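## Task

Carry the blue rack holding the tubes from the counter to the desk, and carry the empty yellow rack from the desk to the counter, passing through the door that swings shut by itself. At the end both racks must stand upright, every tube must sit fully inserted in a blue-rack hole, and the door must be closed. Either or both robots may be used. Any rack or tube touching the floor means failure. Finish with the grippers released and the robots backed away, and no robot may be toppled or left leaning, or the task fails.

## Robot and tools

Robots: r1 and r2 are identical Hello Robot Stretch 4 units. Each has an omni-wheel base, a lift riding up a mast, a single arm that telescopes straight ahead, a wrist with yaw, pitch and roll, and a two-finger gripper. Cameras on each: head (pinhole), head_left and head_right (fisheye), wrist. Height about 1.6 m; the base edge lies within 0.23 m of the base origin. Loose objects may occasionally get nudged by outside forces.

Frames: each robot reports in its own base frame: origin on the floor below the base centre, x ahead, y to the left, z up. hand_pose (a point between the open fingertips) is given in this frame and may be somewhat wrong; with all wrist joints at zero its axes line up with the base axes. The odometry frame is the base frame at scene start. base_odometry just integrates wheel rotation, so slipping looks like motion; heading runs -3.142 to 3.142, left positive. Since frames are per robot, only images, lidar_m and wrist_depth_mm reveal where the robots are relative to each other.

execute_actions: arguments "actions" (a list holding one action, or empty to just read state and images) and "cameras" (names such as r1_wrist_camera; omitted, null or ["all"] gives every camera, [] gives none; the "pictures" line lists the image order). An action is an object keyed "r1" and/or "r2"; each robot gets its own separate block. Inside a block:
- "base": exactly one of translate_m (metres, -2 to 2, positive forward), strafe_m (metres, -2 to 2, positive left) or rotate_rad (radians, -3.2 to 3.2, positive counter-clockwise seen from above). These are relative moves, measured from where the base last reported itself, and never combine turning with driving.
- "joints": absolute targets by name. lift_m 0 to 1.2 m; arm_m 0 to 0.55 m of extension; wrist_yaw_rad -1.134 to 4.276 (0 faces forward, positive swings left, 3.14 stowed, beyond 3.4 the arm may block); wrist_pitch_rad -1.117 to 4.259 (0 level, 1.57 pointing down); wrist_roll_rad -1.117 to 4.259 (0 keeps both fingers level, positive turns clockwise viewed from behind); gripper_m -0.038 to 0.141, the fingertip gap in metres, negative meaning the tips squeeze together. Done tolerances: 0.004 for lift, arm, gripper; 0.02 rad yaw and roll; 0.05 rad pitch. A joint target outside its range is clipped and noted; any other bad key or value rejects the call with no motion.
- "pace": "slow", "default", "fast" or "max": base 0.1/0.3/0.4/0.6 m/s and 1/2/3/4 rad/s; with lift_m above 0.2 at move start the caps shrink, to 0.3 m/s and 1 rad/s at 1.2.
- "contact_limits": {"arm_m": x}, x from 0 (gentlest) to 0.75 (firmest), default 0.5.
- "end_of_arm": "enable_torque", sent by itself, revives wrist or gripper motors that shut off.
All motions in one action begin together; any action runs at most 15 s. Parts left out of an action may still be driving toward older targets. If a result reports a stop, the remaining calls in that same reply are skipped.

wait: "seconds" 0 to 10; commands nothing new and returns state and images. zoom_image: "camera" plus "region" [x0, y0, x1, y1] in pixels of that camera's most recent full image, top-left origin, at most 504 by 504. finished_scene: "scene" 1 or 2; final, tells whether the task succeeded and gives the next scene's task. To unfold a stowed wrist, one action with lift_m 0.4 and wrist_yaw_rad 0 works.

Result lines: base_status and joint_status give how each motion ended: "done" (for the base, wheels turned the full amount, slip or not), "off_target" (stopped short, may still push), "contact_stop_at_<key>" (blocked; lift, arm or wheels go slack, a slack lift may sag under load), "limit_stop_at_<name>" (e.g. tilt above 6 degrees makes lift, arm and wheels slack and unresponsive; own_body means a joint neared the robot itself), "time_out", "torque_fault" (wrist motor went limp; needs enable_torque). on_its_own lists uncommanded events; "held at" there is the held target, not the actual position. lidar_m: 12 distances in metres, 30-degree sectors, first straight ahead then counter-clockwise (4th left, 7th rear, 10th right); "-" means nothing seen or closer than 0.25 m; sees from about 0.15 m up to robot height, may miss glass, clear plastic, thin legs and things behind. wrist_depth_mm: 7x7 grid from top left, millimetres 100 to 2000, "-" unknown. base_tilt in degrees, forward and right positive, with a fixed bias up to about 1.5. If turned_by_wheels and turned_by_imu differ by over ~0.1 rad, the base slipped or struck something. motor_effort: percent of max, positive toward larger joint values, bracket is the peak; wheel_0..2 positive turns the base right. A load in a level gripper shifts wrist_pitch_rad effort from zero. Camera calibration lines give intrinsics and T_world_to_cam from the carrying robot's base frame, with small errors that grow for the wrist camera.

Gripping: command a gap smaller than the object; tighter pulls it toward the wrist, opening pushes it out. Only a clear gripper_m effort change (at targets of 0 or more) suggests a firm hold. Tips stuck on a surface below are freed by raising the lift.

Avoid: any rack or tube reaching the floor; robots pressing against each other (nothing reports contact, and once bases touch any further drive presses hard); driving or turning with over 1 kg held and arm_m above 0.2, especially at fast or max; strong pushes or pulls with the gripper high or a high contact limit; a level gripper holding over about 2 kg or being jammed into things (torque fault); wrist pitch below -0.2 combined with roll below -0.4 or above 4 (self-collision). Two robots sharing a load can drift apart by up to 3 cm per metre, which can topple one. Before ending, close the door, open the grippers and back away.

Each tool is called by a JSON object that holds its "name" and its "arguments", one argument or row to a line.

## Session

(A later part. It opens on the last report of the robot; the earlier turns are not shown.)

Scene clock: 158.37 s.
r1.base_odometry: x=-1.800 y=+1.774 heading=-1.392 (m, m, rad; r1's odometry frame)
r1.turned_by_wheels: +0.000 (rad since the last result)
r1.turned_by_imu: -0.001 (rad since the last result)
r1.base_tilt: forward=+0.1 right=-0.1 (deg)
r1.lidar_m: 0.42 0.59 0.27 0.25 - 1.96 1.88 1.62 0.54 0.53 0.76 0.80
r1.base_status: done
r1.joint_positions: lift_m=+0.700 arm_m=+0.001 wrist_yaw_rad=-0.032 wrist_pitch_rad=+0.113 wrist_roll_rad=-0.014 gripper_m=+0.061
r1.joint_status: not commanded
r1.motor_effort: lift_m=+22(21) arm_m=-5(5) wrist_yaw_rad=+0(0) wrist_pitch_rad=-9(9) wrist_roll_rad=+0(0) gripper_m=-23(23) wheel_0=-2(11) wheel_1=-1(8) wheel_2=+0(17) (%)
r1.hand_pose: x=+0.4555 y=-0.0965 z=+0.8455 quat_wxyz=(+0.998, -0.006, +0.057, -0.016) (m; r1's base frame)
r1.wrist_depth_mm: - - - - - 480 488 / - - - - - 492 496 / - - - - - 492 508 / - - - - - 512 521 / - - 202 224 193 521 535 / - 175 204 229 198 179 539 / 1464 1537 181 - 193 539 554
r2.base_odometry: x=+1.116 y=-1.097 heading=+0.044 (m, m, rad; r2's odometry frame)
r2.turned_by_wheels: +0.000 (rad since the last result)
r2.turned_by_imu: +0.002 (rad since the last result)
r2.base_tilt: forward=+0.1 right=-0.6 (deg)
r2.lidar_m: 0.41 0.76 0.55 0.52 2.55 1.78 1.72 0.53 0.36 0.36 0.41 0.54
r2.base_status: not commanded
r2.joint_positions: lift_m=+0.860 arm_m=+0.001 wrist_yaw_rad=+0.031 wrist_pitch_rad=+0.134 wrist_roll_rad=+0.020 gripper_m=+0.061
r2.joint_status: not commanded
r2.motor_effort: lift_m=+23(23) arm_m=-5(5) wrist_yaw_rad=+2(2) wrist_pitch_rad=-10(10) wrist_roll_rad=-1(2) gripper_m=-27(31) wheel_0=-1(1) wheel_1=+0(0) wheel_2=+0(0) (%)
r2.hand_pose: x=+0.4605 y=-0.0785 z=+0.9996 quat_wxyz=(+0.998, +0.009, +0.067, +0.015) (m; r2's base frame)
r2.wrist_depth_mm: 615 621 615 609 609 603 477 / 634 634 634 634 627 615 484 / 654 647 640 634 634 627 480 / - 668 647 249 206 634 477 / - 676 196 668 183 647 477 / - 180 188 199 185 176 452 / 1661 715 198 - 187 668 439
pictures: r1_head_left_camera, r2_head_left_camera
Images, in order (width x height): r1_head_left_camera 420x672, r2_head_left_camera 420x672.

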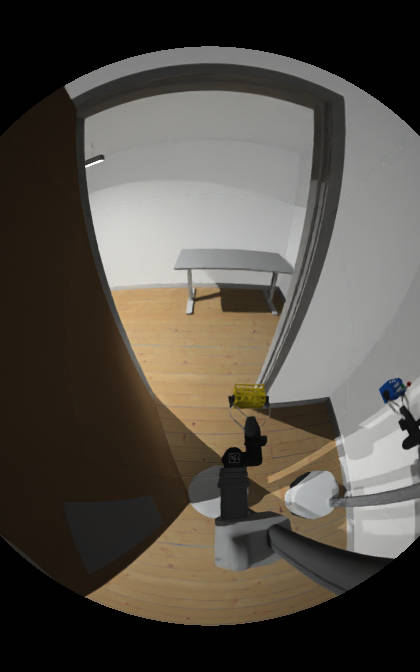

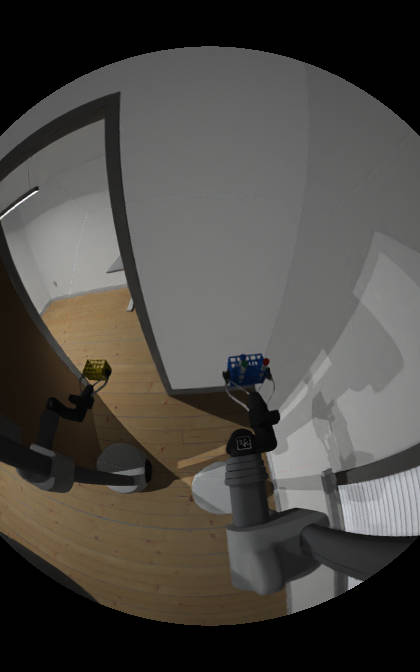

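{"name": "execute_actions", "arguments": {
  "actions": [
    {"r1":{"base":{"strafe_m":0.33},"pace":"slow"}}
  ],
  "cameras": ["r1_head_left_camera","r2_head_left_camera"]
}}

Scene clock: 164.97 s.
r1.base_odometry: x=-1.476 y=+1.832 heading=-1.391 (m, m, rad; r1's odometry frame)
r1.turned_by_wheels: +0.000 (rad since the last result)
r1.turned_by_imu: +0.001 (rad since the last result)
r1.base_tilt: forward=+0.1 right=+0.0 (deg)
r1.lidar_m: 0.42 0.30 0.25 - 0.25 1.97 1.89 1.98 0.88 0.86 1.04 0.97
r1.base_status: done
r1.joint_positions: lift_m=+0.700 arm_m=+0.001 wrist_yaw_rad=-0.032 wrist_pitch_rad=+0.113 wrist_roll_rad=-0.014 gripper_m=+0.061
r1.joint_status: not commanded
r1.motor_effort: lift_m=+21(21) arm_m=-5(5) wrist_yaw_rad=-1(1) wrist_pitch_rad=-9(9) wrist_roll_rad=+0(0) gripper_m=-24(24) wheel_0=-2(8) wheel_1=+5(10) wheel_2=+0(1) (%)
r1.hand_pose: x=+0.4555 y=-0.0965 z=+0.8455 quat_wxyz=(+0.998, -0.006, +0.057, -0.016) (m; r1's base frame)
r1.wrist_depth_mm: 512 - - - - - 1808 / 488 - - - - - 1808 / 496 - - - - - 1808 / 496 - - - - - 1808 / 469 - 203 224 193 - 1808 / 455 175 204 229 198 179 1808 / 430 1499 181 - 192 1537 683
r2.base_odometry: x=+1.116 y=-1.097 heading=+0.044 (m, m, rad; r2's odometry frame)
r2.turned_by_wheels: +0.000 (rad since the last result)
r2.turned_by_imu: +0.002 (rad since the last result)
r2.base_tilt: forward=+0.1 right=-0.6 (deg)
r2.lidar_m: 0.40 0.89 0.91 0.84 2.54 1.80 1.71 0.53 0.39 0.35 0.40 0.56
r2.base_status: not commanded
r2.joint_positions: lift_m=+0.860 arm_m=+0.001 wrist_yaw_rad=+0.031 wrist_pitch_rad=+0.134 wrist_roll_rad=+0.020 gripper_m=+0.061
r2.joint_status: not commanded
r2.motor_effort: lift_m=+23(23) arm_m=-5(5) wrist_yaw_rad=+3(2) wrist_pitch_rad=-10(11) wrist_roll_rad=-1(1) gripper_m=-27(27) wheel_0=-1(1) wheel_1=+0(0) wheel_2=+0(0) (%)
r2.hand_pose: x=+0.4605 y=-0.0785 z=+0.9996 quat_wxyz=(+0.998, +0.009, +0.067, +0.015) (m; r2's base frame)
r2.wrist_depth_mm: 621 615 621 609 615 609 488 / 627 634 627 627 621 609 484 / 640 654 640 634 627 634 484 / - 668 647 250 206 647 473 / - 668 196 668 182 647 477 / - 181 188 200 185 177 449 / 1661 707 198 - 187 661 442
pictures: r1_head_left_camera, r2_head_left_camera
Images, in order (width x height): r1_head_left_camera 420x672, r2_head_left_camera 420x672.

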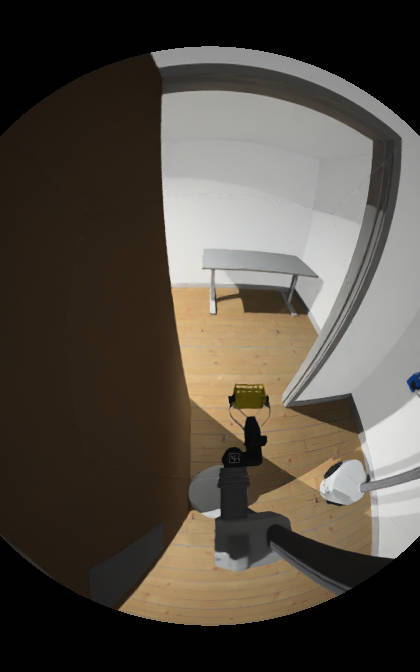

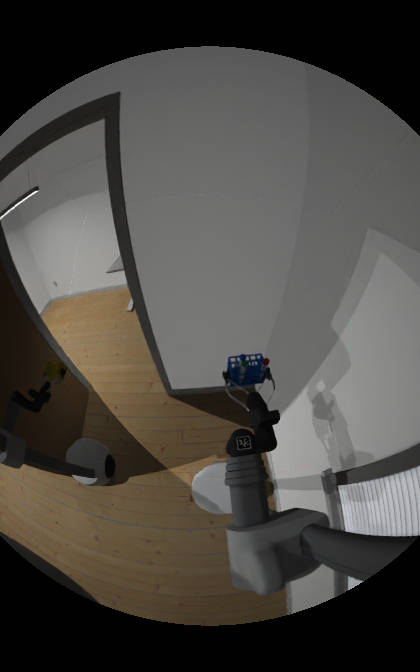

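{"name": "execute_actions", "arguments": {
  "actions": [
    {"r1":{"base":{"rotate_rad":-3.08},"pace":"slow"}}
  ],
  "cameras": []
}}

{"name": "execute_actions", "arguments": {
  "actions": [
    {"r1":{"base":{"strafe_m":-0.3},"pace":"slow"}}
  ],
  "cameras": ["r1_head_right_camera","r2_head_left_camera"]
}}

Scene clock: 172.10 s.
r1.base_odometry: x=-1.476 y=+1.832 heading=+1.813 (m, m, rad; r1's odometry frame)
r1.turned_by_wheels: -3.079 (rad since the last result)
r1.turned_by_imu: -3.139 (rad since the last result)
r1.base_tilt: forward=+0.1 right=+0.0 (deg)
r1.lidar_m: 0.43 2.00 0.86 0.86 0.97 0.97 0.76 0.29 0.25 - 0.25 1.94
r1.base_status: done
r1.joint_positions: lift_m=+0.700 arm_m=+0.001 wrist_yaw_rad=-0.032 wrist_pitch_rad=+0.113 wrist_roll_rad=-0.014 gripper_m=+0.061
r1.joint_status: not commanded
r1.motor_effort: lift_m=+21(21) arm_m=-4(5) wrist_yaw_rad=+0(1) wrist_pitch_rad=-9(9) wrist_roll_rad=-1(0) gripper_m=-24(23) wheel_0=+5(7) wheel_1=+1(9) wheel_2=+3(13) (%)
r1.hand_pose: x=+0.4553 y=-0.0965 z=+0.8455 quat_wxyz=(+0.998, -0.006, +0.057, -0.016) (m; r1's base frame)
r1.wrist_depth_mm: 1576 1537 1576 1576 1537 1537 1576 / 1618 1618 1576 1661 1618 1576 1618 / 1618 1618 1618 1618 1576 1618 1576 / 1661 1661 1661 1661 1661 1661 1618 / 1756 1661 203 224 194 1708 1661 / 1756 175 204 229 198 179 1756 / 1464 1537 181 - 193 1537 1499
r2.base_odometry: x=+1.116 y=-1.097 heading=+0.044 (m, m, rad; r2's odometry frame)
r2.turned_by_wheels: +0.000 (rad since the last result)
r2.turned_by_imu: +0.002 (rad since the last result)
r2.base_tilt: forward=+0.1 right=-0.6 (deg)
r2.lidar_m: 0.40 0.90 0.92 0.82 1.02 1.81 1.70 0.54 0.38 0.35 0.38 0.52
r2.base_status: not commanded
r2.joint_positions: lift_m=+0.860 arm_m=+0.001 wrist_yaw_rad=+0.031 wrist_pitch_rad=+0.134 wrist_roll_rad=+0.020 gripper_m=+0.061
r2.joint_status: not commanded
r2.motor_effort: lift_m=+23(23) arm_m=-5(5) wrist_yaw_rad=+2(2) wrist_pitch_rad=-11(11) wrist_roll_rad=-2(2) gripper_m=-26(29) wheel_0=-1(1) wheel_1=+0(0) wheel_2=+0(0) (%)
r2.hand_pose: x=+0.4605 y=-0.0785 z=+0.9996 quat_wxyz=(+0.998, +0.009, +0.067, +0.015) (m; r2's base frame)
r2.wrist_depth_mm: 627 621 615 615 609 603 488 / 627 634 627 621 627 615 488 / 640 647 640 640 634 627 484 / - 668 654 249 206 640 477 / - 683 195 661 183 654 477 / - 181 188 200 185 176 452 / 1661 707 198 - 188 661 442
pictures: none
No camera images: the call's "cameras" was empty. Leave "cameras" out to get every camera's image.

Scene clock: 176.23 s.
r1.base_odometry: x=-1.185 y=+1.903 heading=+1.812 (m, m, rad; r1's odometry frame)
r1.turned_by_wheels: -0.001 (rad since the last result)
r1.turned_by_imu: -0.088 (rad since the last result)
r1.base_tilt: forward=+0.1 right=-0.1 (deg)
r1.lidar_m: 0.41 1.94 1.02 0.90 1.10 1.02 2.17 0.29 0.25 - 0.25 1.97
r1.base_status: done
r1.joint_positions: lift_m=+0.700 arm_m=+0.001 wrist_yaw_rad=-0.032 wrist_pitch_rad=+0.113 wrist_roll_rad=-0.014 gripper_m=+0.061
r1.joint_status: not commanded
r1.motor_effort: lift_m=+21(21) arm_m=-4(4) wrist_yaw_rad=-1(9) wrist_pitch_rad=-9(10) wrist_roll_rad=+0(0) gripper_m=-24(24) wheel_0=+24(29) wheel_1=-27(30) wheel_2=-3(6) (%)
r1.hand_pose: x=+0.4553 y=-0.0965 z=+0.8456 quat_wxyz=(+0.998, -0.006, +0.057, -0.016) (m; r1's base frame)
r1.wrist_depth_mm: 1499 1499 1537 1576 1618 1618 1661 / 1464 1499 1576 1618 1618 1661 1661 / 1537 1537 1576 1576 1661 1708 1756 / 1576 1537 1661 1618 1661 1708 1808 / 1576 1618 203 224 193 1708 1808 / 1618 175 204 230 198 178 1863 / 1464 1537 181 - 192 1537 1537
r2.base_odometry: x=+1.116 y=-1.097 heading=+0.044 (m, m, rad; r2's odometry frame)
r2.turned_by_wheels: +0.000 (rad since the last result)
r2.turned_by_imu: +0.001 (rad since the last result)
r2.base_tilt: forward=+0.1 right=-0.6 (deg)
r2.lidar_m: 0.40 0.91 1.02 0.90 1.19 1.81 1.70 0.51 0.38 0.36 0.39 0.56
r2.base_status: not commanded
r2.joint_positions: lift_m=+0.860 arm_m=+0.001 wrist_yaw_rad=+0.031 wrist_pitch_rad=+0.134 wrist_roll_rad=+0.020 gripper_m=+0.061
r2.joint_status: not commanded
r2.motor_effort: lift_m=+23(23) arm_m=-5(5) wrist_yaw_rad=+2(2) wrist_pitch_rad=-11(10) wrist_roll_rad=-2(1) gripper_m=-27(33) wheel_0=-1(1) wheel_1=+0(0) wheel_2=+0(0) (%)
r2.hand_pose: x=+0.4605 y=-0.0785 z=+0.9996 quat_wxyz=(+0.998, +0.009, +0.067, +0.015) (m; r2's base frame)
r2.wrist_depth_mm: 615 621 621 615 603 603 480 / 634 634 621 621 621 615 480 / 647 647 647 627 621 627 484 / - 661 647 249 206 640 480 / - 683 195 661 183 654 477 / - 181 187 199 185 176 449 / 1661 715 198 - 187 661 445
pictures: r1_head_right_camera, r2_head_left_camera
Images, in order (width x height): r1_head_right_camera 420x672, r2_head_left_camera 420x672.

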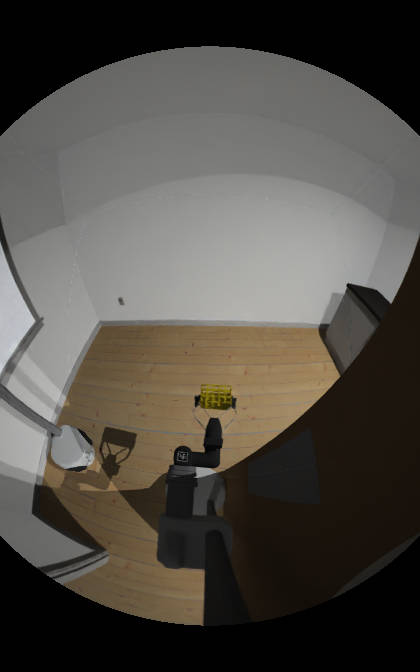

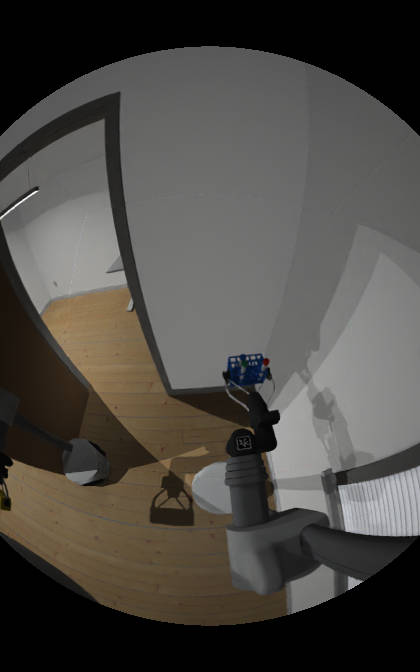

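{"name": "execute_actions", "arguments": {
  "actions": [
    {"r1":{"base":{"strafe_m":0.03},"pace":"slow"},"r2":{"base":{"translate_m":0.25}}}
  ],
  "cameras": []
}}

{"name": "execute_actions", "arguments": {
  "actions": [
    {"r1":{"base":{"translate_m":0.22},"pace":"slow"},"r2":{"base":{"strafe_m":0.45}}}
  ],
  "cameras": ["r1_head_right_camera","r2_head_left_camera","r2_head_right_camera"]
}}

Scene clock: 185.43 s.
r1.base_odometry: x=-1.215 y=+1.896 heading=+1.812 (m, m, rad; r1's odometry frame)
r1.turned_by_wheels: +0.000 (rad since the last result)
r1.turned_by_imu: +0.001 (rad since the last result)
r1.base_tilt: forward=+0.1 right=+0.0 (deg)
r1.lidar_m: 0.43 1.92 1.53 0.88 0.94 1.01 2.15 0.31 0.25 - 0.25 1.96
r1.base_status: done
r1.joint_positions: lift_m=+0.700 arm_m=+0.001 wrist_yaw_rad=-0.032 wrist_pitch_rad=+0.113 wrist_roll_rad=-0.014 gripper_m=+0.061
r1.joint_status: not commanded
r1.motor_effort: lift_m=+21(20) arm_m=-4(4) wrist_yaw_rad=+0(2) wrist_pitch_rad=-9(8) wrist_roll_rad=-1(0) gripper_m=-23(24) wheel_0=+0(23) wheel_1=+3(26) wheel_2=+0(1) (%)
r1.hand_pose: x=+0.4553 y=-0.0965 z=+0.8456 quat_wxyz=(+0.998, -0.006, +0.057, -0.016) (m; r1's base frame)
r1.wrist_depth_mm: 1464 1499 1537 1537 1576 1576 1661 / 1499 1537 1537 1618 1618 1661 1661 / 1537 1537 1618 1618 1708 1661 1708 / 1537 1576 1618 1618 1708 1708 1756 / 1576 1576 203 225 194 1756 1808 / 1661 175 204 229 198 178 1808 / 1464 1499 181 - 192 1537 1537
r2.base_odometry: x=+1.365 y=-1.086 heading=+0.044 (m, m, rad; r2's odometry frame)
r2.turned_by_wheels: +0.000 (rad since the last result)
r2.turned_by_imu: +0.001 (rad since the last result)
r2.base_tilt: forward=+0.1 right=-0.6 (deg)
r2.lidar_m: 0.39 0.63 1.34 0.87 0.95 2.06 1.76 0.52 0.39 0.37 0.39 0.52
r2.base_status: done
r2.joint_positions: lift_m=+0.860 arm_m=+0.001 wrist_yaw_rad=+0.031 wrist_pitch_rad=+0.134 wrist_roll_rad=+0.020 gripper_m=+0.061
r2.joint_status: not commanded
r2.motor_effort: lift_m=+23(23) arm_m=-5(5) wrist_yaw_rad=+2(2) wrist_pitch_rad=-11(10) wrist_roll_rad=-1(1) gripper_m=-32(29) wheel_0=+0(4) wheel_1=+0(6) wheel_2=+1(9) (%)
r2.hand_pose: x=+0.4606 y=-0.0785 z=+0.9996 quat_wxyz=(+0.998, +0.009, +0.067, +0.015) (m; r2's base frame)
r2.wrist_depth_mm: 382 379 377 373 373 368 368 / 387 387 387 384 382 377 373 / 399 397 392 392 384 387 382 / 410 407 399 250 206 397 394 / 418 415 196 407 183 407 402 / 430 180 188 198 185 176 410 / 442 433 198 - 187 430 418
pictures: none
No camera images: the call's "cameras" was empty. Leave "cameras" out to get every camera's image.

Scene clock: 188.90 s.
r1.base_odometry: x=-1.267 y=+2.110 heading=+1.812 (m, m, rad; r1's odometry frame)
r1.turned_by_wheels: +0.000 (rad since the last result)
r1.turned_by_imu: +0.000 (rad since the last result)
r1.base_tilt: forward=+0.1 right=+0.0 (deg)
r1.lidar_m: 0.41 1.70 1.53 0.67 0.52 0.61 0.88 0.30 0.25 0.25 1.71 1.71
r1.base_status: done
r1.joint_positions: lift_m=+0.700 arm_m=+0.001 wrist_yaw_rad=-0.032 wrist_pitch_rad=+0.113 wrist_roll_rad=-0.014 gripper_m=+0.061
r1.joint_status: not commanded
r1.motor_effort: lift_m=+21(21) arm_m=-4(4) wrist_yaw_rad=-1(1) wrist_pitch_rad=-8(9) wrist_roll_rad=+0(0) gripper_m=-24(24) wheel_0=+3(8) wheel_1=+1(5) wheel_2=-5(6) (%)
r1.hand_pose: x=+0.4553 y=-0.0965 z=+0.8456 quat_wxyz=(+0.998, -0.006, +0.057, -0.016) (m; r1's base frame)
r1.wrist_depth_mm: 1255 1308 1336 1336 1397 1397 1430 / 1308 1336 1366 1366 1397 1397 1464 / 1336 1336 1397 1430 1397 1464 1464 / 1336 1397 1397 1430 1464 1499 1499 / 1366 1397 203 224 194 1499 1576 / 1397 175 204 229 198 179 1576 / 1430 1430 181 - 192 1537 1499
r2.base_odometry: x=+1.345 y=-0.636 heading=+0.044 (m, m, rad; r2's odometry frame)
r2.turned_by_wheels: +0.000 (rad since the last result)
r2.turned_by_imu: +0.000 (rad since the last result)
r2.base_tilt: forward=+0.1 right=-0.5 (deg)
r2.lidar_m: 0.42 2.01 0.86 0.65 0.50 0.63 1.97 1.19 0.86 0.80 0.86 0.64
r2.base_status: done
r2.joint_positions: lift_m=+0.860 arm_m=+0.001 wrist_yaw_rad=+0.031 wrist_pitch_rad=+0.134 wrist_roll_rad=+0.020 gripper_m=+0.061
r2.joint_status: not commanded
r2.motor_effort: lift_m=+23(23) arm_m=-5(5) wrist_yaw_rad=+2(2) wrist_pitch_rad=-11(10) wrist_roll_rad=-1(1) gripper_m=-25(27) wheel_0=+1(7) wheel_1=+0(9) wheel_2=+1(4) (%)
r2.hand_pose: x=+0.4605 y=-0.0785 z=+0.9996 quat_wxyz=(+0.998, +0.009, +0.067, +0.015) (m; r2's base frame)
r2.wrist_depth_mm: - - - 353 362 357 357 / - - - 362 370 366 366 / - - - 366 375 377 375 / - - - 249 206 384 382 / - - 195 382 183 394 392 / - 180 188 199 185 177 399 / 1756 1756 199 - 188 415 410
pictures: r1_head_right_camera, r2_head_left_camera, r2_head_right_camera
Images, in order (width x height): r1_head_right_camera 420x672, r2_head_left_camera 420x672, r2_head_right_camera 420x672.

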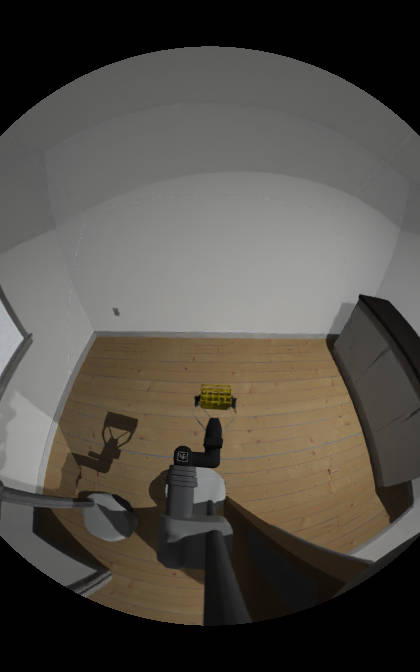

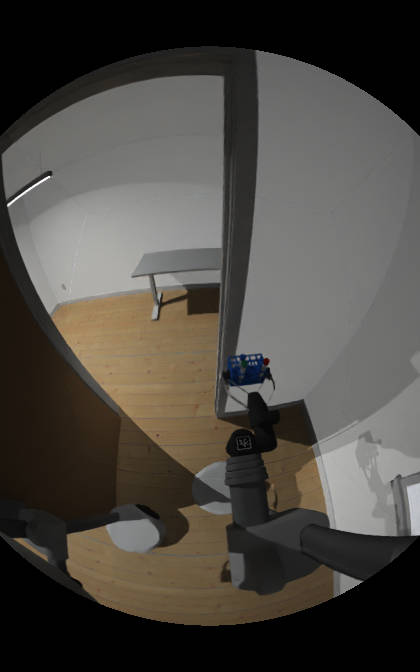

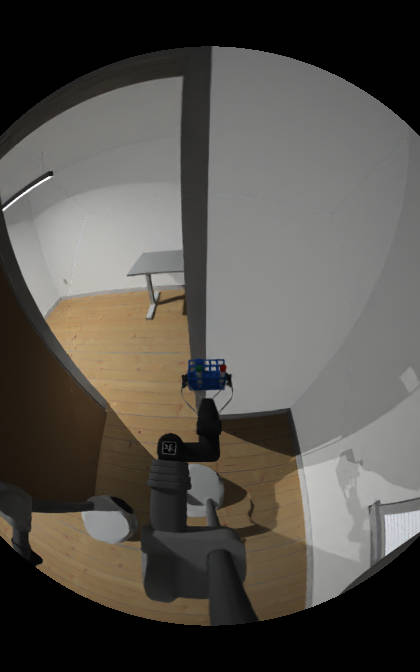

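{"name": "execute_actions", "arguments": {
  "actions": [
    {"r2":{"base":{"strafe_m":0.21},"pace":"slow"}}
  ],
  "cameras": ["r2_head_left_camera","r2_head_right_camera","r2_wrist_camera"]
}}

Scene clock: 197.10 s.
r1.base_odometry: x=-1.267 y=+2.110 heading=+1.812 (m, m, rad; r1's odometry frame)
r1.turned_by_wheels: +0.000 (rad since the last result)
r1.turned_by_imu: +0.001 (rad since the last result)
r1.base_tilt: forward=+0.0 right=+0.0 (deg)
r1.lidar_m: 0.43 1.68 1.52 1.44 0.35 0.35 0.89 0.30 0.25 0.25 1.71 1.73
r1.base_status: not commanded
r1.joint_positions: lift_m=+0.700 arm_m=+0.001 wrist_yaw_rad=-0.032 wrist_pitch_rad=+0.113 wrist_roll_rad=-0.014 gripper_m=+0.061
r1.joint_status: not commanded
r1.motor_effort: lift_m=+20(21) arm_m=-4(4) wrist_yaw_rad=-1(0) wrist_pitch_rad=-9(9) wrist_roll_rad=+0(0) gripper_m=-24(23) wheel_0=+3(3) wheel_1=+0(1) wheel_2=-5(5) (%)
r1.hand_pose: x=+0.4553 y=-0.0965 z=+0.8456 quat_wxyz=(+0.998, -0.006, +0.057, -0.016) (m; r1's base frame)
r1.wrist_depth_mm: 1281 1308 1308 1336 1397 1397 1430 / 1308 1336 1336 1366 1397 1430 1430 / 1308 1336 1366 1430 1430 1430 1464 / 1308 1366 1464 1430 1464 1499 1499 / 1397 1397 202 224 194 1537 1576 / 1397 175 204 229 198 179 1576 / 1397 1464 181 - 191 1499 1576
r2.base_odometry: x=+1.336 y=-0.427 heading=+0.045 (m, m, rad; r2's odometry frame)
r2.turned_by_wheels: +0.000 (rad since the last result)
r2.turned_by_imu: +0.002 (rad since the last result)
r2.base_tilt: forward=+0.1 right=-0.6 (deg)
r2.lidar_m: 0.41 0.98 0.64 0.58 0.32 0.37 1.98 1.52 1.07 1.04 0.87 0.65
r2.base_status: done
r2.joint_positions: lift_m=+0.860 arm_m=+0.001 wrist_yaw_rad=+0.031 wrist_pitch_rad=+0.134 wrist_roll_rad=+0.020 gripper_m=+0.061
r2.joint_status: not commanded
r2.motor_effort: lift_m=+23(23) arm_m=-5(5) wrist_yaw_rad=+2(2) wrist_pitch_rad=-11(10) wrist_roll_rad=-1(2) gripper_m=-26(28) wheel_0=-1(5) wheel_1=+2(5) wheel_2=+1(0) (%)
r2.hand_pose: x=+0.4605 y=-0.0785 z=+0.9996 quat_wxyz=(+0.998, +0.009, +0.067, +0.015) (m; r2's base frame)
r2.wrist_depth_mm: - - - - - 345 351 / - - - - - 353 359 / - - - - - 362 366 / - - - 250 206 368 377 / - - 195 - 183 373 387 / - 181 187 198 185 177 394 / 1756 1756 198 - 188 397 402
pictures: r2_head_left_camera, r2_head_right_camera, r2_wrist_camera
camera_calibration (this result's frames):
r2_wrist_camera: T_world_to_cam=[[0.0684493, -0.997592, -0.0111339, -0.0878698], [-0.148525, 0.000846067, -0.988908, 1.10897], [0.986537, 0.0693437, -0.148109, -0.0717387], [0, 0, 0, 1]] pos_world=[0.241497, -0.0836219, 1.08507]
Images, in order (width x height): r2_head_left_camera 420x672, r2_head_right_camera 420x672, r2_wrist_camera 616x392.

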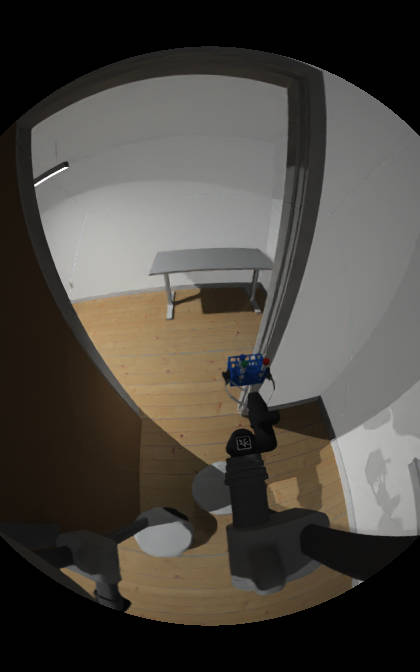

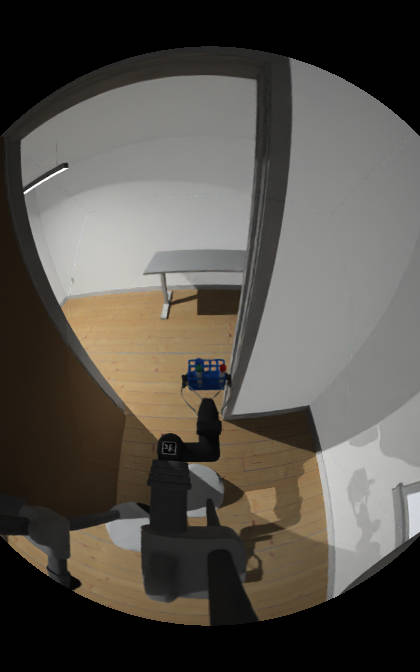

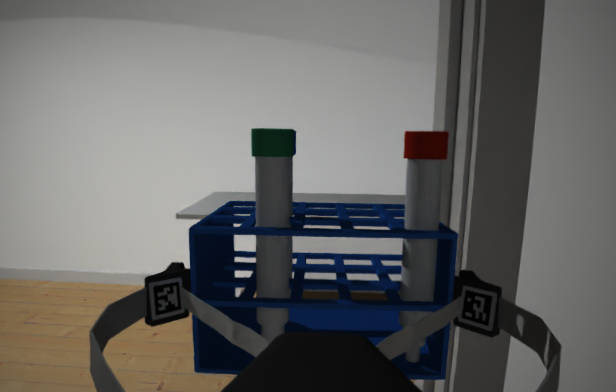

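{"name": "execute_actions", "arguments": {
  "actions": [
    {"r2":{"base":{"translate_m":0.26},"pace":"slow"}}
  ],
  "cameras": []
}}

{"name": "execute_actions", "arguments": {
  "actions": [
    {"r2":{"base":{"strafe_m":0.15}}}
  ],
  "cameras": ["r2_head_left_camera","r2_head_right_camera"]
}}

Scene clock: 206.07 s.
r1.base_odometry: x=-1.267 y=+2.110 heading=+1.812 (m, m, rad; r1's odometry frame)
r1.turned_by_wheels: +0.000 (rad since the last result)
r1.turned_by_imu: +0.001 (rad since the last result)
r1.base_tilt: forward=+0.1 right=-0.1 (deg)
r1.lidar_m: 0.42 1.71 1.52 1.46 0.61 0.55 0.89 0.28 0.25 0.25 1.68 1.73
r1.base_status: not commanded
r1.joint_positions: lift_m=+0.700 arm_m=+0.001 wrist_yaw_rad=-0.032 wrist_pitch_rad=+0.113 wrist_roll_rad=-0.014 gripper_m=+0.061
r1.joint_status: not commanded
r1.motor_effort: lift_m=+21(21) arm_m=-4(4) wrist_yaw_rad=-1(1) wrist_pitch_rad=-9(8) wrist_roll_rad=+0(1) gripper_m=-23(23) wheel_0=+3(3) wheel_1=+0(0) wheel_2=-5(5) (%)
r1.hand_pose: x=+0.4553 y=-0.0965 z=+0.8456 quat_wxyz=(+0.998, -0.006, +0.057, -0.016) (m; r1's base frame)
r1.wrist_depth_mm: 1281 1281 1308 1336 1366 1366 1430 / 1336 1308 1336 1397 1397 1397 1464 / 1336 1366 1397 1397 1397 1464 1499 / 1366 1366 1397 1430 1464 1464 1499 / 1366 1397 202 225 193 1499 1537 / 1397 175 204 229 198 178 1618 / 1430 1430 181 - 192 1537 1537
r2.base_odometry: x=+1.596 y=-0.415 heading=+0.045 (m, m, rad; r2's odometry frame)
r2.turned_by_wheels: +0.000 (rad since the last result)
r2.turned_by_imu: +0.002 (rad since the last result)
r2.base_tilt: forward=+0.0 right=-0.6 (deg)
r2.lidar_m: 0.41 1.71 0.66 0.58 0.57 0.53 2.24 1.52 1.09 1.02 0.51 0.41
r2.base_status: done
r2.joint_positions: lift_m=+0.860 arm_m=+0.001 wrist_yaw_rad=+0.031 wrist_pitch_rad=+0.134 wrist_roll_rad=+0.020 gripper_m=+0.061
r2.joint_status: not commanded
r2.motor_effort: lift_m=+23(23) arm_m=-5(5) wrist_yaw_rad=+2(2) wrist_pitch_rad=-10(9) wrist_roll_rad=-1(2) gripper_m=-31(26) wheel_0=+0(4) wheel_1=+2(3) wheel_2=+0(1) (%)
r2.hand_pose: x=+0.4605 y=-0.0785 z=+0.9996 quat_wxyz=(+0.998, +0.009, +0.067, +0.015) (m; r2's base frame)
r2.wrist_depth_mm: - - - - - - 1576 / - - - - - - 235 / - - - - - - 228 / - - - 250 206 1983 227 / - - 196 - 183 1808 225 / - 180 188 198 185 176 194 / 1756 1708 199 - 187 1756 190
pictures: none
No camera images: the call's "cameras" was empty. Leave "cameras" out to get every camera's image.

Scene clock: 207.80 s.
r1.base_odometry: x=-1.267 y=+2.110 heading=+1.812 (m, m, rad; r1's odometry frame)
r1.turned_by_wheels: +0.000 (rad since the last result)
r1.turned_by_imu: +0.000 (rad since the last result)
r1.base_tilt: forward=+0.2 right=+0.0 (deg)
r1.lidar_m: 0.42 1.70 1.55 1.44 1.40 0.48 0.51 0.29 0.25 0.25 1.70 1.75
r1.base_status: not commanded
r1.joint_positions: lift_m=+0.700 arm_m=+0.001 wrist_yaw_rad=-0.032 wrist_pitch_rad=+0.113 wrist_roll_rad=-0.014 gripper_m=+0.061
r1.joint_status: not commanded
r1.motor_effort: lift_m=+20(21) arm_m=-4(4) wrist_yaw_rad=+0(1) wrist_pitch_rad=-9(9) wrist_roll_rad=+0(0) gripper_m=-24(23) wheel_0=+3(3) wheel_1=+0(0) wheel_2=-5(5) (%)
r1.hand_pose: x=+0.4553 y=-0.0965 z=+0.8456 quat_wxyz=(+0.998, -0.006, +0.057, -0.016) (m; r1's base frame)
r1.wrist_depth_mm: 1281 1308 1308 1336 1366 1366 1397 / 1281 1308 1336 1366 1430 1430 1464 / 1336 1366 1397 1397 1430 1464 1464 / 1366 1397 1397 1397 1464 1464 1537 / 1397 1397 202 224 193 1537 1537 / 1430 175 204 229 198 178 1576 / 1397 1464 181 - 193 1537 1537
r2.base_odometry: x=+1.589 y=-0.265 heading=+0.045 (m, m, rad; r2's odometry frame)
r2.turned_by_wheels: +0.000 (rad since the last result)
r2.turned_by_imu: +0.000 (rad since the last result)
r2.base_tilt: forward=+0.1 right=-0.6 (deg)
r2.lidar_m: 0.41 1.70 0.49 0.45 0.48 0.47 0.51 1.75 1.24 1.16 0.51 0.51
r2.base_status: done
r2.joint_positions: lift_m=+0.860 arm_m=+0.001 wrist_yaw_rad=+0.031 wrist_pitch_rad=+0.134 wrist_roll_rad=+0.020 gripper_m=+0.061
r2.joint_status: not commanded
r2.motor_effort: lift_m=+23(23) arm_m=-5(5) wrist_yaw_rad=+1(1) wrist_pitch_rad=-10(10) wrist_roll_rad=-2(2) gripper_m=-25(29) wheel_0=+0(7) wheel_1=+0(7) wheel_2=+1(1) (%)
r2.hand_pose: x=+0.4605 y=-0.0785 z=+0.9996 quat_wxyz=(+0.998, +0.009, +0.067, +0.015) (m; r2's base frame)
r2.wrist_depth_mm: - - - - - - 1618 / - - - - - - 1618 / - - - - - - 1618 / - - - 249 206 - 1661 / - - 195 - 183 1921 1618 / - 180 188 199 185 177 1576 / 1808 1708 199 - 187 1756 1576
pictures: r2_head_left_camera, r2_head_right_camera
Images, in order (width x height): r2_head_left_camera 420x672, r2_head_right_camera 420x672.

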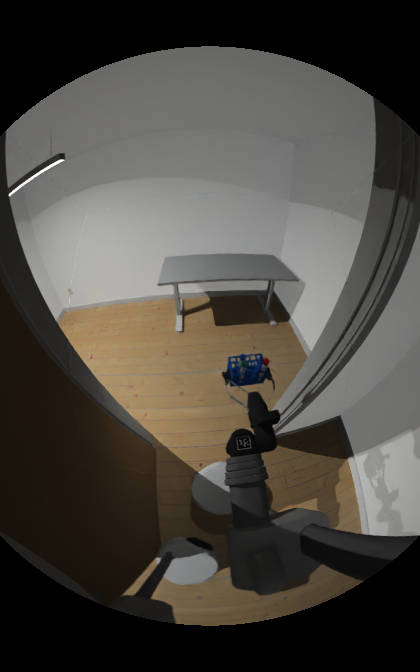

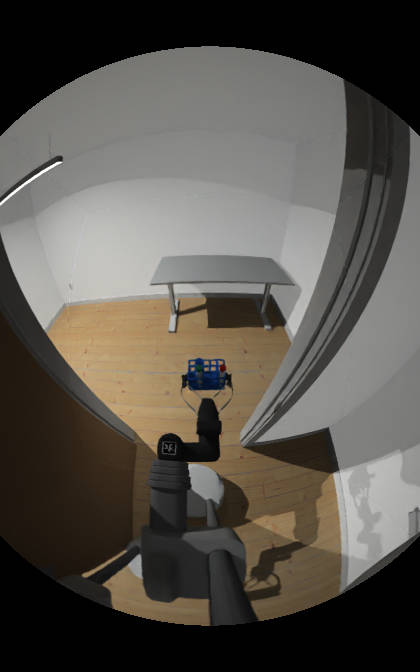

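{"name": "execute_actions", "arguments": {
  "actions": [
    {"r2":{"base":{"translate_m":0.7}}}
  ],
  "cameras": []
}}

{"name": "execute_actions", "arguments": {
  "actions": [
    {"r1":{"base":{"strafe_m":0.3}},"r2":{"base":{"translate_m":0.43},"joints":{"lift_m":0.72}}}
  ],
  "cameras": ["r1_head_right_camera","r2_head_camera","r2_wrist_camera"]
}}

Scene clock: 216.13 s.
r1.base_odometry: x=-1.267 y=+2.110 heading=+1.812 (m, m, rad; r1's odometry frame)
r1.turned_by_wheels: +0.000 (rad since the last result)
r1.turned_by_imu: +0.001 (rad since the last result)
r1.base_tilt: forward=+0.1 right=-0.1 (deg)
r1.lidar_m: 0.42 1.68 1.53 1.46 1.43 1.16 0.89 0.30 0.25 0.25 1.70 1.74
r1.base_status: not commanded
r1.joint_positions: lift_m=+0.700 arm_m=+0.001 wrist_yaw_rad=-0.032 wrist_pitch_rad=+0.113 wrist_roll_rad=-0.014 gripper_m=+0.061
r1.joint_status: not commanded
r1.motor_effort: lift_m=+21(21) arm_m=-4(4) wrist_yaw_rad=-1(1) wrist_pitch_rad=-9(9) wrist_roll_rad=+0(0) gripper_m=-24(24) wheel_0=+3(3) wheel_1=+1(1) wheel_2=-6(5) (%)
r1.hand_pose: x=+0.4553 y=-0.0965 z=+0.8456 quat_wxyz=(+0.998, -0.006, +0.057, -0.016) (m; r1's base frame)
r1.wrist_depth_mm: 1255 1308 1308 1366 1397 1430 1430 / 1308 1336 1366 1366 1430 1397 1430 / 1336 1366 1397 1397 1430 1430 1537 / 1397 1366 1397 1430 1464 1464 1499 / 1366 1397 202 224 194 1537 1537 / 1430 175 203 229 198 178 1576 / 1430 1464 181 - 193 1499 1537
r2.base_odometry: x=+2.288 y=-0.234 heading=+0.045 (m, m, rad; r2's odometry frame)
r2.turned_by_wheels: +0.000 (rad since the last result)
r2.turned_by_imu: +0.002 (rad since the last result)
r2.base_tilt: forward=+0.1 right=-0.6 (deg)
r2.lidar_m: 0.39 1.00 2.47 0.95 0.57 0.66 1.11 2.02 0.43 0.79 1.20 1.07
r2.base_status: done
r2.joint_positions: lift_m=+0.860 arm_m=+0.001 wrist_yaw_rad=+0.031 wrist_pitch_rad=+0.134 wrist_roll_rad=+0.020 gripper_m=+0.061
r2.joint_status: not commanded
r2.motor_effort: lift_m=+23(23) arm_m=-5(5) wrist_yaw_rad=+2(2) wrist_pitch_rad=-9(10) wrist_roll_rad=-1(1) gripper_m=-29(27) wheel_0=+0(4) wheel_1=+0(5) wheel_2=+0(7) (%)
r2.hand_pose: x=+0.4606 y=-0.0785 z=+0.9996 quat_wxyz=(+0.998, +0.009, +0.067, +0.015) (m; r2's base frame)
r2.wrist_depth_mm: 1537 1499 1499 1499 1430 1464 1430 / 1537 1537 1499 1537 1464 1499 1499 / 1618 1618 1537 1537 1537 1499 1537 / 1661 1576 1618 250 205 1576 1537 / 1618 1618 195 1008 183 1229 1229 / 1756 181 188 199 185 176 854 / 1708 1708 198 - 188 1661 1430
pictures: none
No camera images: the call's "cameras" was empty. Leave "cameras" out to get every camera's image.

Scene clock: 219.03 s.
r1.base_odometry: x=-1.559 y=+2.038 heading=+1.812 (m, m, rad; r1's odometry frame)
r1.turned_by_wheels: +0.000 (rad since the last result)
r1.turned_by_imu: +0.000 (rad since the last result)
r1.base_tilt: forward=+0.1 right=+0.0 (deg)
r1.lidar_m: 0.42 1.67 1.22 1.15 1.23 1.03 1.54 0.26 0.25 1.95 2.01 1.71
r1.base_status: done
r1.joint_positions: lift_m=+0.700 arm_m=+0.001 wrist_yaw_rad=-0.032 wrist_pitch_rad=+0.113 wrist_roll_rad=-0.014 gripper_m=+0.061
r1.joint_status: not commanded
r1.motor_effort: lift_m=+20(20) arm_m=-4(4) wrist_yaw_rad=-1(3) wrist_pitch_rad=-8(9) wrist_roll_rad=+0(0) gripper_m=-23(23) wheel_0=+2(8) wheel_1=-8(10) wheel_2=+2(6) (%)
r1.hand_pose: x=+0.4553 y=-0.0965 z=+0.8456 quat_wxyz=(+0.998, -0.006, +0.057, -0.016) (m; r1's base frame)
r1.wrist_depth_mm: 1281 1308 1336 1366 1397 1430 1464 / 1281 1308 1336 1366 1397 1430 1430 / 1336 1366 1366 1397 1430 1430 1464 / 1336 1366 1366 1430 1430 1464 1499 / 1366 1397 203 224 194 1537 1537 / 1397 175 204 229 198 179 1537 / 1397 1464 181 - 192 1537 1537
r2.base_odometry: x=+2.718 y=-0.215 heading=+0.045 (m, m, rad; r2's odometry frame)
r2.turned_by_wheels: +0.000 (rad since the last result)
r2.turned_by_imu: +0.001 (rad since the last result)
r2.base_tilt: forward=+0.0 right=-0.6 (deg)
r2.lidar_m: 0.38 0.55 1.90 2.56 0.92 0.85 1.22 0.72 0.88 1.15 0.84 0.43
r2.base_status: done
r2.joint_positions: lift_m=+0.720 arm_m=+0.001 wrist_yaw_rad=+0.031 wrist_pitch_rad=+0.134 wrist_roll_rad=+0.020 gripper_m=+0.061
r2.joint_status: all done
r2.motor_effort: lift_m=+18(24) arm_m=-5(5) wrist_yaw_rad=+2(1) wrist_pitch_rad=-10(11) wrist_roll_rad=-1(2) gripper_m=-30(26) wheel_0=-1(5) wheel_1=+0(4) wheel_2=+0(12) (%)
r2.hand_pose: x=+0.4606 y=-0.0785 z=+0.8600 quat_wxyz=(+0.998, +0.009, +0.067, +0.015) (m; r2's base frame)
r2.wrist_depth_mm: 1118 1078 1078 1078 1060 1042 1060 / 1118 1118 1118 1098 1098 1098 1078 / 1138 1160 1138 1098 1118 1118 1118 / 1182 1138 1160 250 206 1138 1138 / 707 707 196 615 183 750 759 / 469 180 189 198 185 176 496 / 359 357 198 - 187 366 357
pictures: r1_head_right_camera, r2_head_camera, r2_wrist_camera
camera_calibration (this result's frames):
r2_wrist_camera: T_world_to_cam=[[0.0685217, -0.997588, -0.011133, -0.0894372], [-0.148501, 0.000836033, -0.988912, 0.97091], [0.986536, 0.0694151, -0.148085, -0.0924329], [0, 0, 0, 1]] pos_world=[0.241497, -0.0836169, 0.94546]
Images, in order (width x height): r1_head_right_camera 420x672, r2_head_camera 420x560, r2_wrist_camera 616x392.

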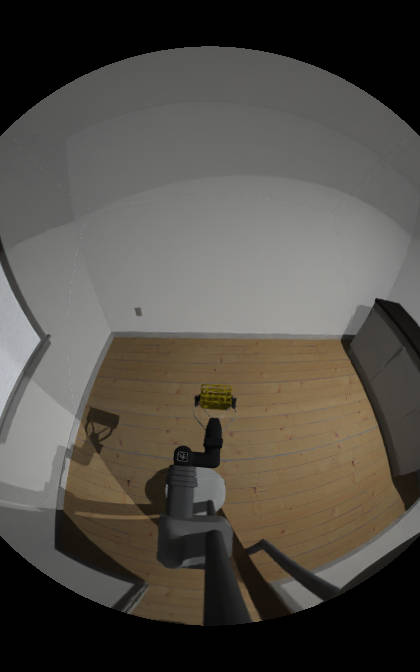

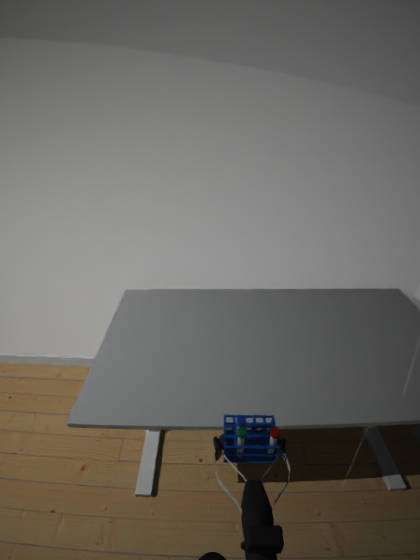

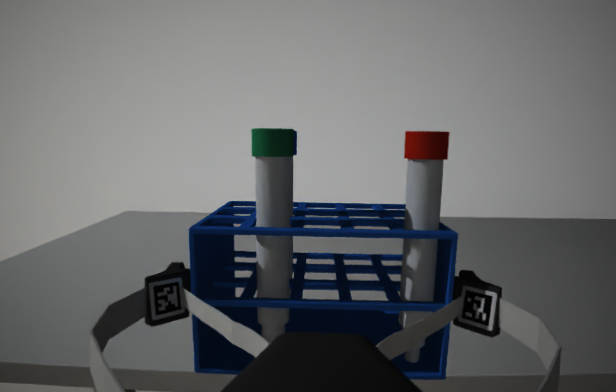

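{"name": "execute_actions", "arguments": {
  "actions": [
    {"r1":{"base":{"translate_m":0.35},"joints":{"lift_m":0.9}},"r2":{"joints":{"arm_m":0.3,"lift_m":0.66}}}
  ],
  "cameras": ["r1_head_right_camera","r2_wrist_camera"]
}}

{"name": "execute_actions", "arguments": {
  "actions": [
    {"r1":{"base":{"rotate_rad":-1.455}},"r2":{"joints":{"lift_m":0.63},"pace":"slow"}}
  ],
  "cameras": ["r1_head_right_camera","r2_wrist_camera"]
}}

Scene clock: 227.43 s.
r1.base_odometry: x=-1.642 y=+2.378 heading=+1.812 (m, m, rad; r1's odometry frame)
r1.turned_by_wheels: +0.000 (rad since the last result)
r1.turned_by_imu: +0.001 (rad since the last result)
r1.base_tilt: forward=+0.1 right=+0.0 (deg)
r1.lidar_m: 0.42 1.33 1.23 1.16 1.21 1.39 1.29 1.37 1.83 1.93 1.90 1.35
r1.base_status: done
r1.joint_positions: lift_m=+0.900 arm_m=+0.001 wrist_yaw_rad=-0.032 wrist_pitch_rad=+0.113 wrist_roll_rad=-0.014 gripper_m=+0.061
r1.joint_status: all done
r1.motor_effort: lift_m=+22(24) arm_m=-4(4) wrist_yaw_rad=-2(1) wrist_pitch_rad=-9(9) wrist_roll_rad=+0(0) gripper_m=-24(25) wheel_0=+3(4) wheel_1=+3(7) wheel_2=-1(11) (%)
r1.hand_pose: x=+0.4553 y=-0.0965 z=+1.0454 quat_wxyz=(+0.998, -0.006, +0.057, -0.016) (m; r1's base frame)
r1.wrist_depth_mm: 960 976 991 1008 1008 1042 1060 / 976 991 991 1025 1042 1042 1098 / 976 1008 1025 1042 1060 1078 1098 / 1025 1025 1042 1060 1098 1138 1118 / 1025 1042 202 224 193 1118 1160 / 1060 175 204 229 198 178 1205 / 1060 1098 181 - 192 1182 1229
r2.base_odometry: x=+2.718 y=-0.215 heading=+0.045 (m, m, rad; r2's odometry frame)
r2.turned_by_wheels: +0.000 (rad since the last result)
r2.turned_by_imu: +0.002 (rad since the last result)
r2.base_tilt: forward=+0.1 right=-0.6 (deg)
r2.lidar_m: 0.56 0.57 1.90 2.55 0.95 0.74 0.71 0.73 0.90 1.16 0.84 0.58
r2.base_status: not commanded
r2.joint_positions: lift_m=+0.660 arm_m=+0.299 wrist_yaw_rad=+0.031 wrist_pitch_rad=+0.133 wrist_roll_rad=+0.020 gripper_m=+0.061
r2.joint_status: all done
r2.motor_effort: lift_m=+18(19) arm_m=+5(6) wrist_yaw_rad=+2(1) wrist_pitch_rad=-10(11) wrist_roll_rad=-2(1) gripper_m=-31(28) wheel_0=-1(1) wheel_1=+0(0) wheel_2=+0(0) (%)
r2.hand_pose: x=+0.7585 y=-0.0785 z=+0.8000 quat_wxyz=(+0.998, +0.009, +0.067, +0.015) (m; r2's base frame)
r2.wrist_depth_mm: 798 798 798 788 798 778 778 / 831 820 809 809 820 809 798 / 831 854 831 820 820 809 809 / 854 854 854 249 205 831 820 / 504 517 196 439 183 539 544 / 338 180 189 199 185 176 357 / 260 259 199 - 188 265 252
pictures: r1_head_right_camera, r2_wrist_camera
camera_calibration (this result's frames):
r2_wrist_camera: T_world_to_cam=[[0.0685378, -0.997586, -0.0111287, -0.110532], [-0.148383, 0.000837606, -0.98893, 0.955785], [0.986552, 0.0694304, -0.147968, -0.395355], [0, 0, 0, 1]] pos_world=[0.539436, -0.0836161, 0.885474]
Images, in order (width x height): r1_head_right_camera 420x672, r2_wrist_camera 616x392.

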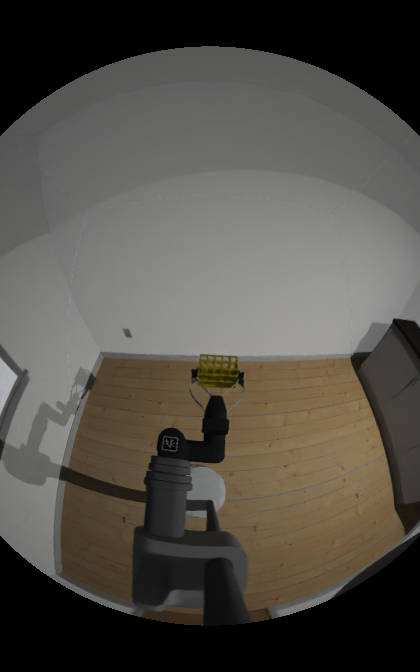

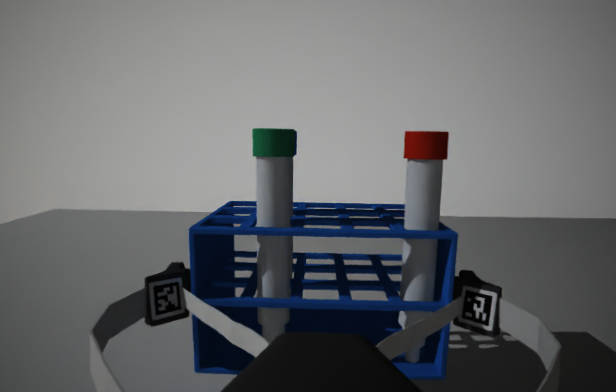

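Scene clock: 229.47 s.
r1.base_odometry: x=-1.642 y=+2.378 heading=+0.358 (m, m, rad; r1's odometry frame)
r1.turned_by_wheels: -1.454 (rad since the last result)
r1.turned_by_imu: -1.483 (rad since the last result)
r1.base_tilt: forward=+0.1 right=+0.0 (deg)
r1.lidar_m: 0.41 1.69 1.30 1.28 1.38 1.19 1.16 1.28 1.31 1.31 1.42 1.99
r1.base_status: done
r1.joint_positions: lift_m=+0.900 arm_m=+0.001 wrist_yaw_rad=-0.032 wrist_pitch_rad=+0.113 wrist_roll_rad=-0.014 gripper_m=+0.061
r1.joint_status: not commanded
r1.motor_effort: lift_m=+22(23) arm_m=-4(4) wrist_yaw_rad=+0(2) wrist_pitch_rad=-9(9) wrist_roll_rad=+0(0) gripper_m=-23(23) wheel_0=+2(6) wheel_1=+3(9) wheel_2=+3(11) (%)
r1.hand_pose: x=+0.4553 y=-0.0966 z=+1.0455 quat_wxyz=(+0.998, -0.006, +0.057, -0.016) (m; r1's base frame)
r1.wrist_depth_mm: 1756 - - - - - 1808 / 1708 - - - - - 1863 / 1808 - - - - - 1863 / 1756 1756 1756 1756 1756 - 1808 / 1756 1756 203 224 193 - 1863 / 1708 175 204 229 198 179 1863 / 1618 1921 181 - 192 1863 1756
r2.base_odometry: x=+2.718 y=-0.215 heading=+0.045 (m, m, rad; r2's odometry frame)
r2.turned_by_wheels: +0.000 (rad since the last result)
r2.turned_by_imu: +0.001 (rad since the last result)
r2.base_tilt: forward=+0.1 right=-0.7 (deg)
r2.lidar_m: 0.52 0.56 1.87 2.56 0.96 0.77 0.68 0.72 0.90 1.14 0.83 0.60
r2.base_status: not commanded
r2.joint_positions: lift_m=+0.630 arm_m=+0.299 wrist_yaw_rad=+0.031 wrist_pitch_rad=+0.133 wrist_roll_rad=+0.020 gripper_m=+0.061
r2.joint_status: all done
r2.motor_effort: lift_m=+18(16) arm_m=+5(5) wrist_yaw_rad=+2(2) wrist_pitch_rad=-9(10) wrist_roll_rad=-2(1) gripper_m=-25(24) wheel_0=-1(1) wheel_1=+0(0) wheel_2=+0(0) (%)
r2.hand_pose: x=+0.7585 y=-0.0785 z=+0.7701 quat_wxyz=(+0.998, +0.009, +0.067, +0.015) (m; r2's base frame)
r2.wrist_depth_mm: 809 798 788 798 798 778 778 / 820 831 820 820 798 798 809 / 842 842 831 831 831 820 820 / 842 854 842 250 205 820 820 / 410 418 195 362 183 439 445 / 274 180 188 198 185 177 290 / 211 211 193 - 187 216 204
pictures: r1_head_right_camera, r2_wrist_camera
camera_calibration (this result's frames):
r2_wrist_camera: T_world_to_cam=[[0.0685379, -0.997586, -0.0111286, -0.110865], [-0.148383, 0.000837547, -0.98893, 0.926152], [0.986552, 0.0694304, -0.147968, -0.399789], [0, 0, 0, 1]] pos_world=[0.539437, -0.0836161, 0.855509]
Images, in order (width x height): r1_head_right_camera 420x672, r2_wrist_camera 616x392.

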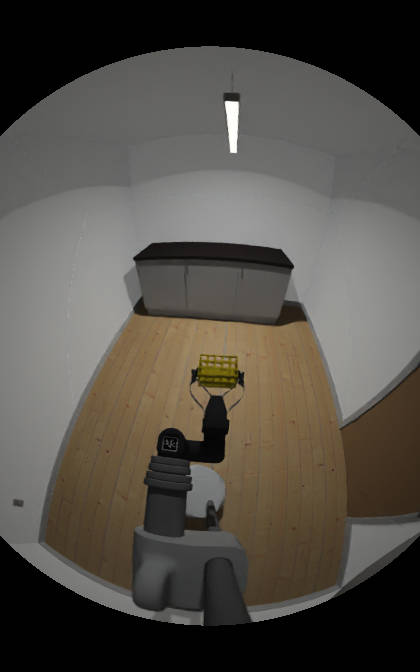

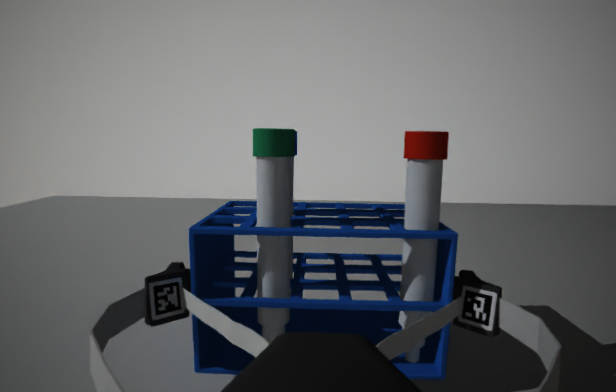

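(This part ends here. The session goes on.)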